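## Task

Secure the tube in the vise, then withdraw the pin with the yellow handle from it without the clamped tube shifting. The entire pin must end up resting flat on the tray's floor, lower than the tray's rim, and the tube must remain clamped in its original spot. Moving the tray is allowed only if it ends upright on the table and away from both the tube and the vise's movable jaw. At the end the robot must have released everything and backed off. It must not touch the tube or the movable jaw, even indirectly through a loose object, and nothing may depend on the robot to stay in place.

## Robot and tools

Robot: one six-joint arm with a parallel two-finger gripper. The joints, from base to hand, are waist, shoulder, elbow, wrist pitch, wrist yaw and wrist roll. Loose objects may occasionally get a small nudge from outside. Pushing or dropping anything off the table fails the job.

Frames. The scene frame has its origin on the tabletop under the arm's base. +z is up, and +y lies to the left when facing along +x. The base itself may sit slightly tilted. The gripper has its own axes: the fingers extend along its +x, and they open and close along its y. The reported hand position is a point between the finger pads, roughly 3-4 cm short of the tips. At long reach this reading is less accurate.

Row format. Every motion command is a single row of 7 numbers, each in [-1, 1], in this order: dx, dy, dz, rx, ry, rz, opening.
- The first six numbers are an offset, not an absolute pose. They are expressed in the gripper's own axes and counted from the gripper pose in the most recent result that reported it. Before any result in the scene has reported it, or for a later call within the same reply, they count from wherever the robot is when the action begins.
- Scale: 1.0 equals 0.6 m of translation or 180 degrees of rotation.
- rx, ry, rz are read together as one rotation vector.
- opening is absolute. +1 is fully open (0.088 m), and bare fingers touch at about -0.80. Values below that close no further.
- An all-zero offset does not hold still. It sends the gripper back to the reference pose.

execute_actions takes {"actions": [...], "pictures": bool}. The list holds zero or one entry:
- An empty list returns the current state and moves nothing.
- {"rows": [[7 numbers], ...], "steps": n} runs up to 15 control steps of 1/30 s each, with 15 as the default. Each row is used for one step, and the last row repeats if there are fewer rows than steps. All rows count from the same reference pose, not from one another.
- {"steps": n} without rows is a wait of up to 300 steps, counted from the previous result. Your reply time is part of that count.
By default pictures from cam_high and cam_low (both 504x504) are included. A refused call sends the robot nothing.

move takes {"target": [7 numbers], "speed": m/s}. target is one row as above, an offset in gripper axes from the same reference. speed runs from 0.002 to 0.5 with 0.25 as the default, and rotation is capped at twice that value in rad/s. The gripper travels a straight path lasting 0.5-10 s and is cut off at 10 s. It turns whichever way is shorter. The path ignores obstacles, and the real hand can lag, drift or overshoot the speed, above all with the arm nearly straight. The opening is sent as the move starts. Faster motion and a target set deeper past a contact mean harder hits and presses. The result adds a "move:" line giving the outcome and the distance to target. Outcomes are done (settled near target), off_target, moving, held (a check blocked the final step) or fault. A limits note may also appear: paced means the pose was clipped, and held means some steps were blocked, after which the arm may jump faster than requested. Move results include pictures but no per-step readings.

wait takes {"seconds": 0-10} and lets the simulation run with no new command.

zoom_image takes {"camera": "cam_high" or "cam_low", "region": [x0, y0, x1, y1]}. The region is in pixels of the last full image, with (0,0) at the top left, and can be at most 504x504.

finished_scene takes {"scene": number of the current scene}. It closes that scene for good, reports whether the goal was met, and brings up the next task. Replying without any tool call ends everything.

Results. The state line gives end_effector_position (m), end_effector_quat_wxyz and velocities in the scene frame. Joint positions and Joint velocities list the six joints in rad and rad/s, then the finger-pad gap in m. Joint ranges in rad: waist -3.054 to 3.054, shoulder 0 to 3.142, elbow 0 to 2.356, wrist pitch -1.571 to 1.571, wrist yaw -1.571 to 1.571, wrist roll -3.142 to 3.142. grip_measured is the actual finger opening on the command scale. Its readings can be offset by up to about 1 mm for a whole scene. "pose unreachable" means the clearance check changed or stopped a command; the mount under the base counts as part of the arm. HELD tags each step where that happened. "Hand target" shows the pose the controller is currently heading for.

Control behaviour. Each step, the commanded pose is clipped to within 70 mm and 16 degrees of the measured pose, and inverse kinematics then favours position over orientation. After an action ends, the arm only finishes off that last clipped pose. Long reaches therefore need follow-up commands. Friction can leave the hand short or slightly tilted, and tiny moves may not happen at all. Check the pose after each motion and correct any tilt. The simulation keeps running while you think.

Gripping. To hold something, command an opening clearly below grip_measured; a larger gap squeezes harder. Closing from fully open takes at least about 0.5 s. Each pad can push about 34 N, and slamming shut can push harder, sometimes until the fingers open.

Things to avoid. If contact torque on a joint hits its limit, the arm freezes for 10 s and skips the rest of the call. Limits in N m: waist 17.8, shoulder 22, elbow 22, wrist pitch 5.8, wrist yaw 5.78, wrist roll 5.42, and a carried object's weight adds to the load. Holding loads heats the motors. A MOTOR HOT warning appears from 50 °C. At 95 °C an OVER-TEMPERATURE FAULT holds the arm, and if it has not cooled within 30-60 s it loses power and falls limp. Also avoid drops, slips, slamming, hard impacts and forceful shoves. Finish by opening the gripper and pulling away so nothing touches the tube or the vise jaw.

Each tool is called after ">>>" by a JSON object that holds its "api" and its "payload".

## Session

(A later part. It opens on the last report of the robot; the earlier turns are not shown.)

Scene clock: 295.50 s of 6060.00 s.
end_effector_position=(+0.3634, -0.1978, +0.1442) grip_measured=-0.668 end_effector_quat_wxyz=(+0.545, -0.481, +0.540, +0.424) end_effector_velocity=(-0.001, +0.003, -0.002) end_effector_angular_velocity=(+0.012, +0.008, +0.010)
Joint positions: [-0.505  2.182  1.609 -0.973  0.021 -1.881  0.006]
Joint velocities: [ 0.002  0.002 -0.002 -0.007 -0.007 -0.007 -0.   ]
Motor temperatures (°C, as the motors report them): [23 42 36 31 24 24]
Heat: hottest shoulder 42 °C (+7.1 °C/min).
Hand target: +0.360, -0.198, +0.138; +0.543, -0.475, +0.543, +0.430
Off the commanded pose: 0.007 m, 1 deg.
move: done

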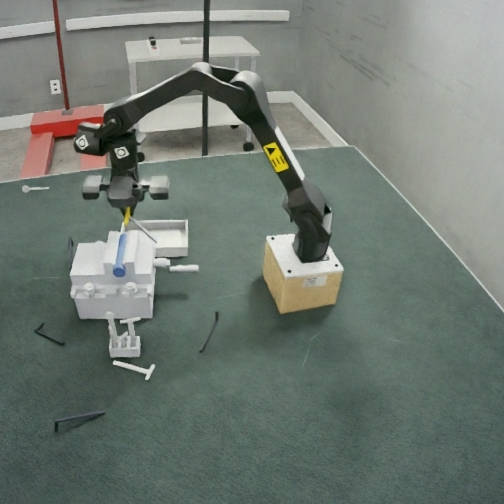

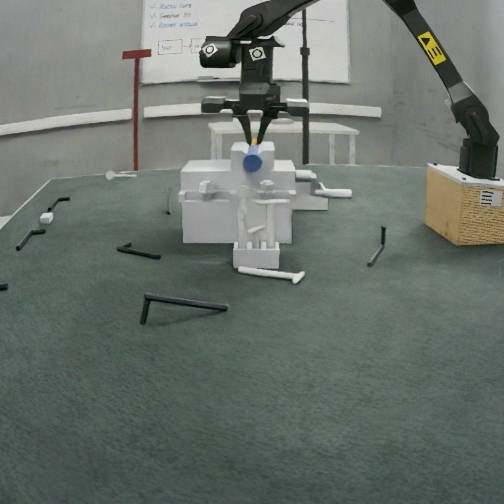

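>>> {"api": "move", "payload": {"target": [0.03,0.04,-0.05,0,0,0.08,-1], "speed": 0.06}}

>>> {"api": "move", "payload": {"target": [0.08,-0.015,0,0,0,0,-1], "speed": 0.05}}

>>> {"api": "zoom_image", "payload": {"camera": "cam_high", "region": [30,130,230,330]}}

Scene clock: 302.60 s of 6060.00 s.
end_effector_position=(+0.3350, -0.2222, +0.1295) grip_measured=-0.668 end_effector_quat_wxyz=(+0.491, -0.411, +0.595, +0.485) end_effector_velocity=(+0.003, +0.001, +0.001) end_effector_angular_velocity=(+0.014, -0.022, +0.002)
Joint positions: [-0.561  2.346  1.809 -1.235  0.104 -1.919  0.006]
Joint velocities: [-0.002 -0.002  0.002  0.007 -0.022 -0.007 -0.   ]
Motor temperatures (°C, as the motors report them): [23 42 36 31 24 24]
Heat: hottest shoulder 42 °C (+4.0 °C/min).
Hand target: +0.335, -0.224, +0.126; +0.489, -0.409, +0.597, +0.488
Off the commanded pose: 0.004 m, 1 deg.
move: done

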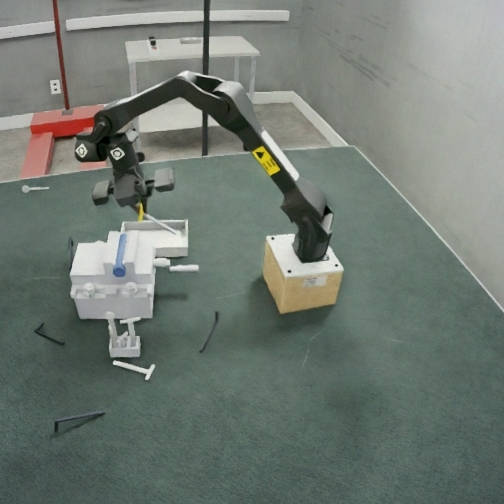

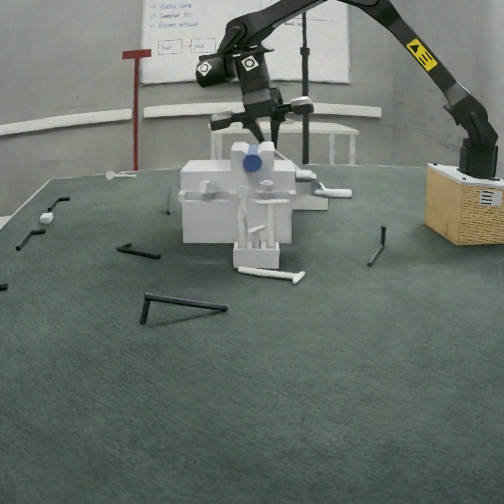

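Scene clock: 303.80 s of 6060.00 s.
end_effector_position=(+0.3387, -0.2252, +0.0917) grip_measured=-0.668 end_effector_quat_wxyz=(+0.494, -0.419, +0.593, +0.478) end_effector_velocity=(+0.000, +0.005, +0.000) end_effector_angular_velocity=(+0.026, -0.004, +0.021)
Joint positions: [-0.562  2.392  1.735 -1.092  0.105 -1.922  0.006]
Joint velocities: [ 0.002 -0.002 -0.002 -0.007 -0.022 -0.022  0.   ]
Motor temperatures (°C, as the motors report them): [23 42 35 31 24 24]
Heat: hottest shoulder 42 °C (+4.0 °C/min).
Hand target: +0.334, -0.225, +0.081; +0.491, -0.411, +0.595, +0.485
Off the commanded pose: 0.012 m, 1 deg.
move: off_target

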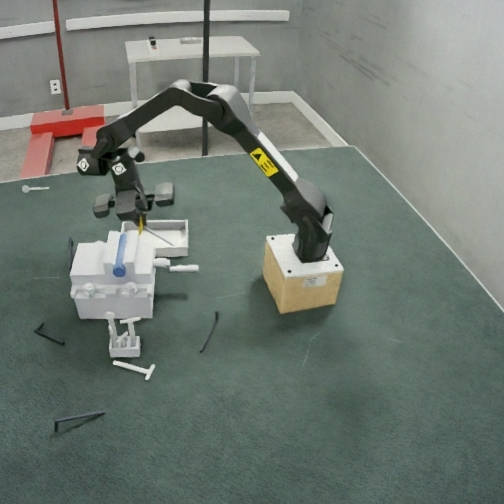

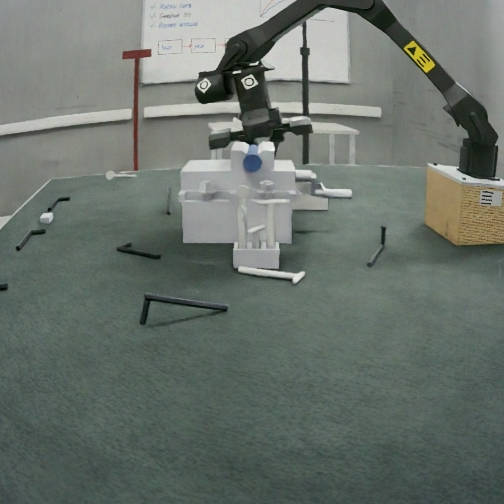

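Region (30, 130, 230, 330) of cam_high's 504x504 image, scaled by 2.520, with more detail than that image has.

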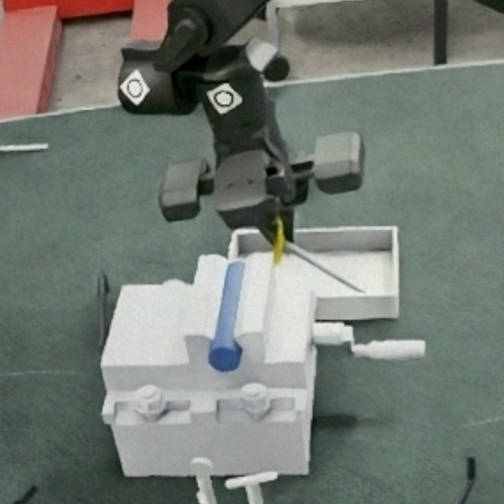

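Lower a bit more (slightly back and +x), then release.

>>> {"api": "move", "payload": {"target": [0.05,-0.025,-0.02,0,0,0,-1], "speed": 0.04}}

>>> {"api": "move", "payload": {"target": [0,0,0,0,0,0,-0.3]}}

>>> {"api": "move", "payload": {"target": [-0.2,0.05,0,0,0,-0.05,-0.3], "speed": 0.1}}

>>> {"api": "zoom_image", "payload": {"camera": "cam_high", "region": [30,130,230,330]}}

Scene clock: 310.40 s of 6060.00 s.
end_effector_position=(+0.3495, -0.2389, +0.0774) grip_measured=-0.673 end_effector_quat_wxyz=(+0.496, -0.429, +0.591, +0.470) end_effector_velocity=(-0.002, -0.002, +0.002) end_effector_angular_velocity=(-0.004, +0.006, +0.006)
Joint positions: [-0.575  2.453  1.788 -1.056  0.109 -1.938  0.006]
Joint velocities: [-0.002 -0.002  0.002 -0.007  0.007 -0.007 -0.   ]
Motor temperatures (°C, as the motors report them): [23 41 35 30 24 24]
Heat: hottest shoulder 41 °C (-1.0 °C/min).
Hand target: +0.345, -0.240, +0.061; +0.494, -0.419, +0.593, +0.478
Off the commanded pose: 0.017 m, 2 deg.
move: off_target

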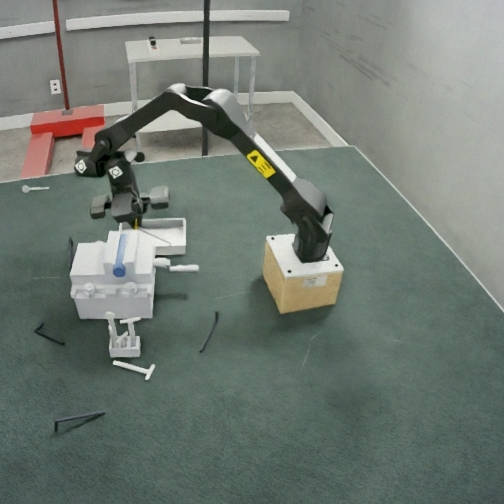

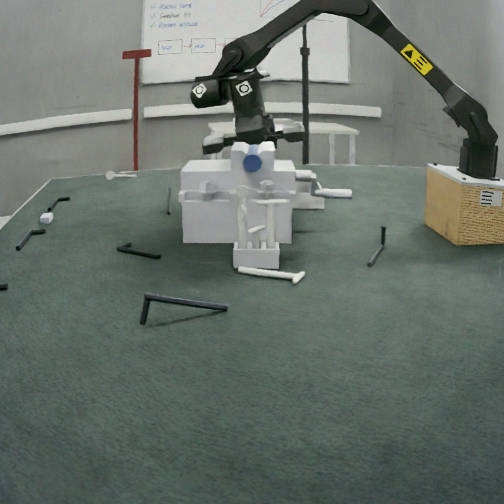

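Scene clock: 310.97 s of 6060.00 s.
end_effector_position=(+0.3500, -0.2392, +0.0781) grip_measured=-0.301 end_effector_quat_wxyz=(+0.496, -0.430, +0.590, +0.469) end_effector_velocity=(-0.002, +0.006, +0.001) end_effector_angular_velocity=(+0.033, +0.008, +0.022)
Joint positions: [-0.575  2.452  1.789 -1.055  0.109 -1.938  0.024]
Joint velocities: [ 0.002 -0.002 -0.002 -0.022 -0.022 -0.022  0.   ]
Motor temperatures (°C, as the motors report them): [23 41 35 30 24 24]
Heat: hottest shoulder 41 °C (-1.0 °C/min).
Hand target: +0.349, -0.239, +0.077; +0.496, -0.429, +0.591, +0.470
Off the commanded pose: 0.001 m, 0 deg.
move: done

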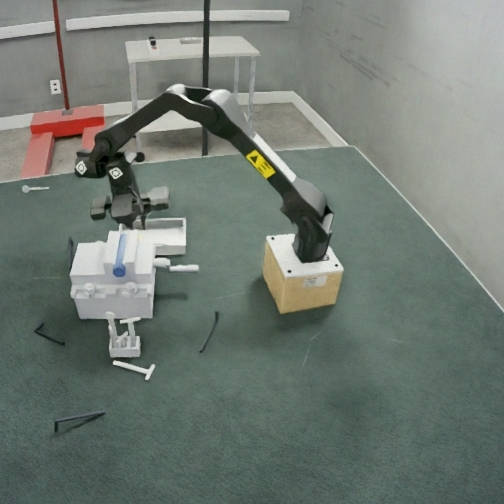

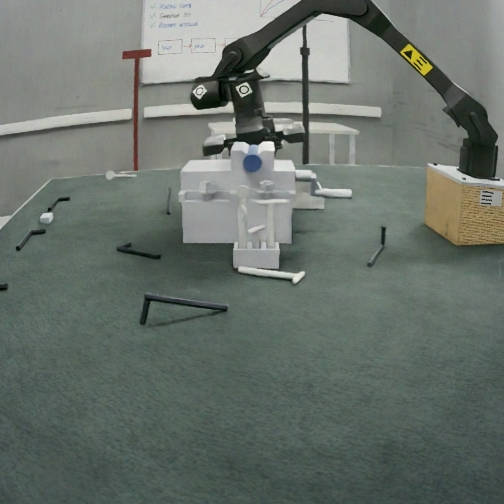

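Scene clock: 312.60 s of 6060.00 s.
end_effector_position=(+0.3386, -0.2266, +0.1971) grip_measured=-0.300 end_effector_quat_wxyz=(+0.529, -0.473, +0.557, +0.432) end_effector_velocity=(-0.001, +0.003, -0.002) end_effector_angular_velocity=(+0.025, -0.002, -0.009)
Joint positions: [-0.583  2.148  1.771 -1.205  0.055 -1.96   0.024]
Joint velocities: [-0.002  0.002 -0.002 -0.007 -0.022  0.007 -0.   ]
Motor temperatures (°C, as the motors report them): [23 42 35 30 24 24]
Heat: hottest shoulder 42 °C (-1.0 °C/min).
Hand target: +0.339, -0.228, +0.201; +0.531, -0.476, +0.555, +0.429
Off the commanded pose: 0.004 m, 1 deg.
move: done

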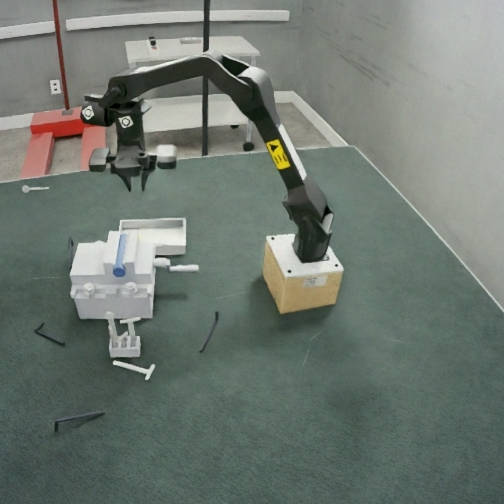

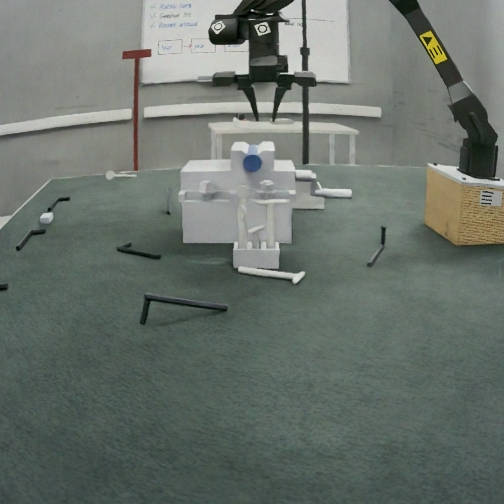

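Region (30, 130, 230, 330) of cam_high's 504x504 image, scaled by 2.520, with more detail than that image has.

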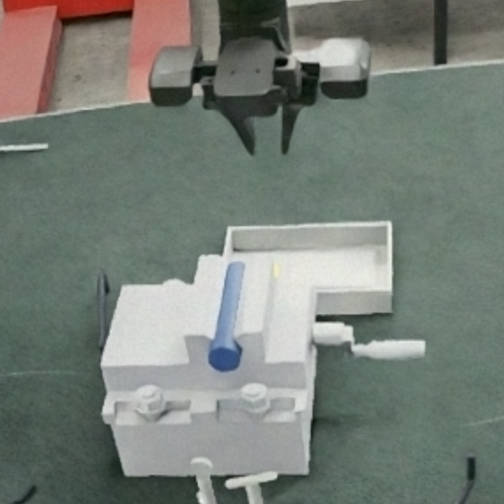

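>>> {"api": "move", "payload": {"target": [0.23,0.05,-0.02,0,0,0,-1], "speed": 0.1}}

>>> {"api": "move", "payload": {"target": [0,0,-0.13,0,0,0,-1], "speed": 0.05}}

>>> {"api": "move", "payload": {"target": [-0.2,0,0.02,0,0,0,-1], "speed": 0.1}}

>>> {"api": "zoom_image", "payload": {"camera": "cam_high", "region": [30,130,230,330]}}

Scene clock: 322.90 s of 6060.00 s.
end_effector_position=(+0.3105, -0.2445, +0.0671) grip_measured=-0.810 end_effector_quat_wxyz=(+0.531, -0.479, +0.555, +0.425) end_effector_velocity=(-0.002, +0.001, +0.000) end_effector_angular_velocity=(+0.011, +0.001, -0.009)
Joint positions: [-0.661  2.247  1.38  -0.689  0.055 -2.037  0.   ]
Joint velocities: [-0.002 -0.002 -0.002 -0.007 -0.007  0.007  0.   ]
Motor temperatures (°C, as the motors report them): [23 43 35 29 24 24]
Heat: hottest shoulder 43 °C (-4.0 °C/min).
Hand target: +0.306, -0.243, +0.060; +0.529, -0.473, +0.557, +0.432
Off the commanded pose: 0.008 m, 1 deg.
move: done

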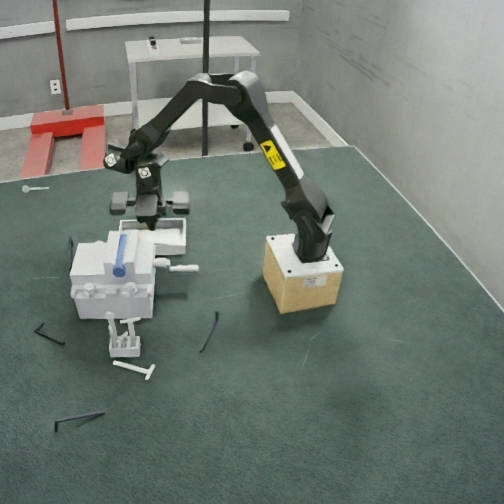

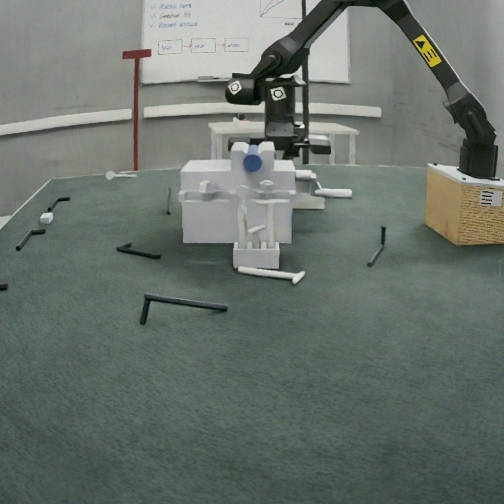

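Scene clock: 324.77 s of 6060.00 s.
end_effector_position=(+0.2961, -0.3210, +0.0786) grip_measured=-0.810 end_effector_quat_wxyz=(+0.531, -0.483, +0.556, +0.419) end_effector_velocity=(-0.003, +0.004, -0.003) end_effector_angular_velocity=(+0.024, +0.014, +0.006)
Joint positions: [-0.822  2.347  1.61  -0.796  0.055 -2.197  0.   ]
Joint velocities: [-0.002  0.007  0.002 -0.022 -0.007 -0.007  0.   ]
Motor temperatures (°C, as the motors report them): [23 43 35 29 24 24]
Heat: hottest shoulder 43 °C (-4.0 °C/min).
Hand target: +0.296, -0.321, +0.073; +0.531, -0.480, +0.555, +0.424
Off the commanded pose: 0.006 m, 1 deg.
move: done

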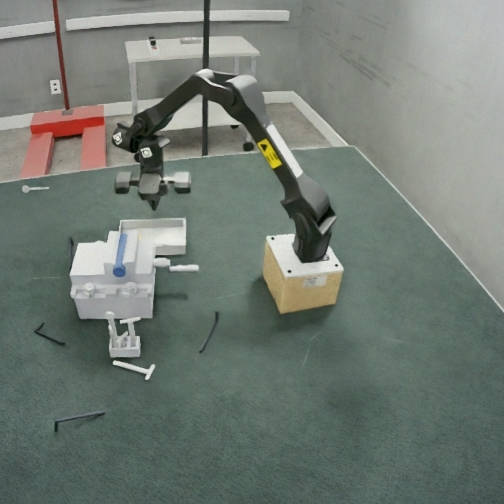

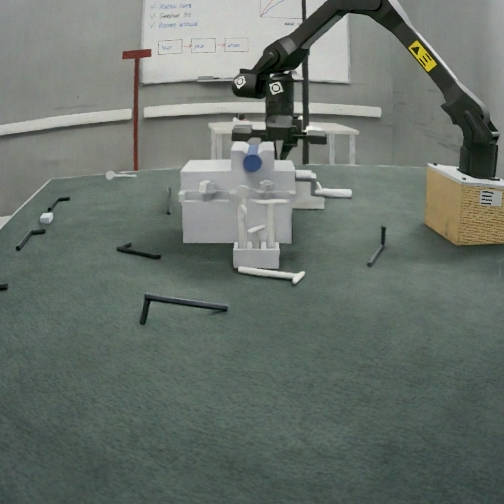

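Scene clock: 326.37 s of 6060.00 s.
end_effector_position=(+0.2945, -0.2980, +0.1929) grip_measured=-0.810 end_effector_quat_wxyz=(+0.531, -0.480, +0.556, +0.424) end_effector_velocity=(+0.000, +0.000, -0.001) end_effector_angular_velocity=(+0.014, -0.017, +0.002)
Joint positions: [-0.783  2.166  1.783 -1.164  0.055 -2.159  0.   ]
Joint velocities: [-0.007 -0.002 -0.007  0.007 -0.022 -0.007  0.   ]
Motor temperatures (°C, as the motors report them): [23 43 35 29 24 24]
Heat: hottest shoulder 43 °C (-4.0 °C/min).
Hand target: +0.296, -0.298, +0.197; +0.531, -0.483, +0.556, +0.419
Off the commanded pose: 0.004 m, 1 deg.
move: done

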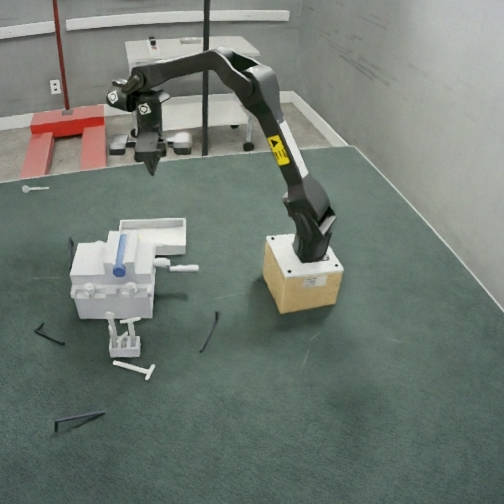

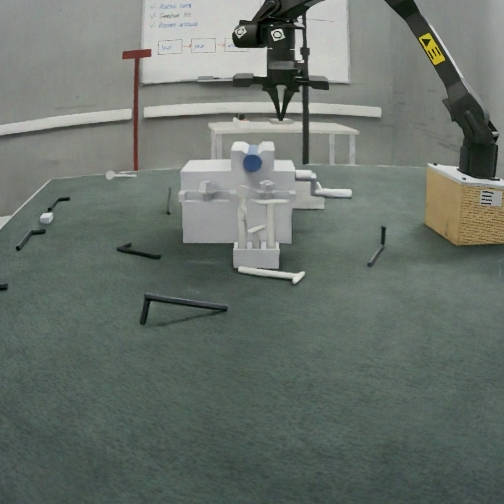

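Region (30, 130, 230, 330) of cam_high's 504x504 image, scaled by 2.520, with more detail than that image has.

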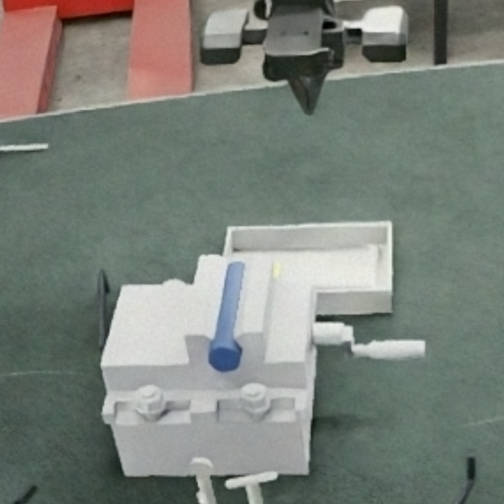

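>>> {"api": "finished_scene", "payload": {"scene": 2}}

The scene is finished: the task was done.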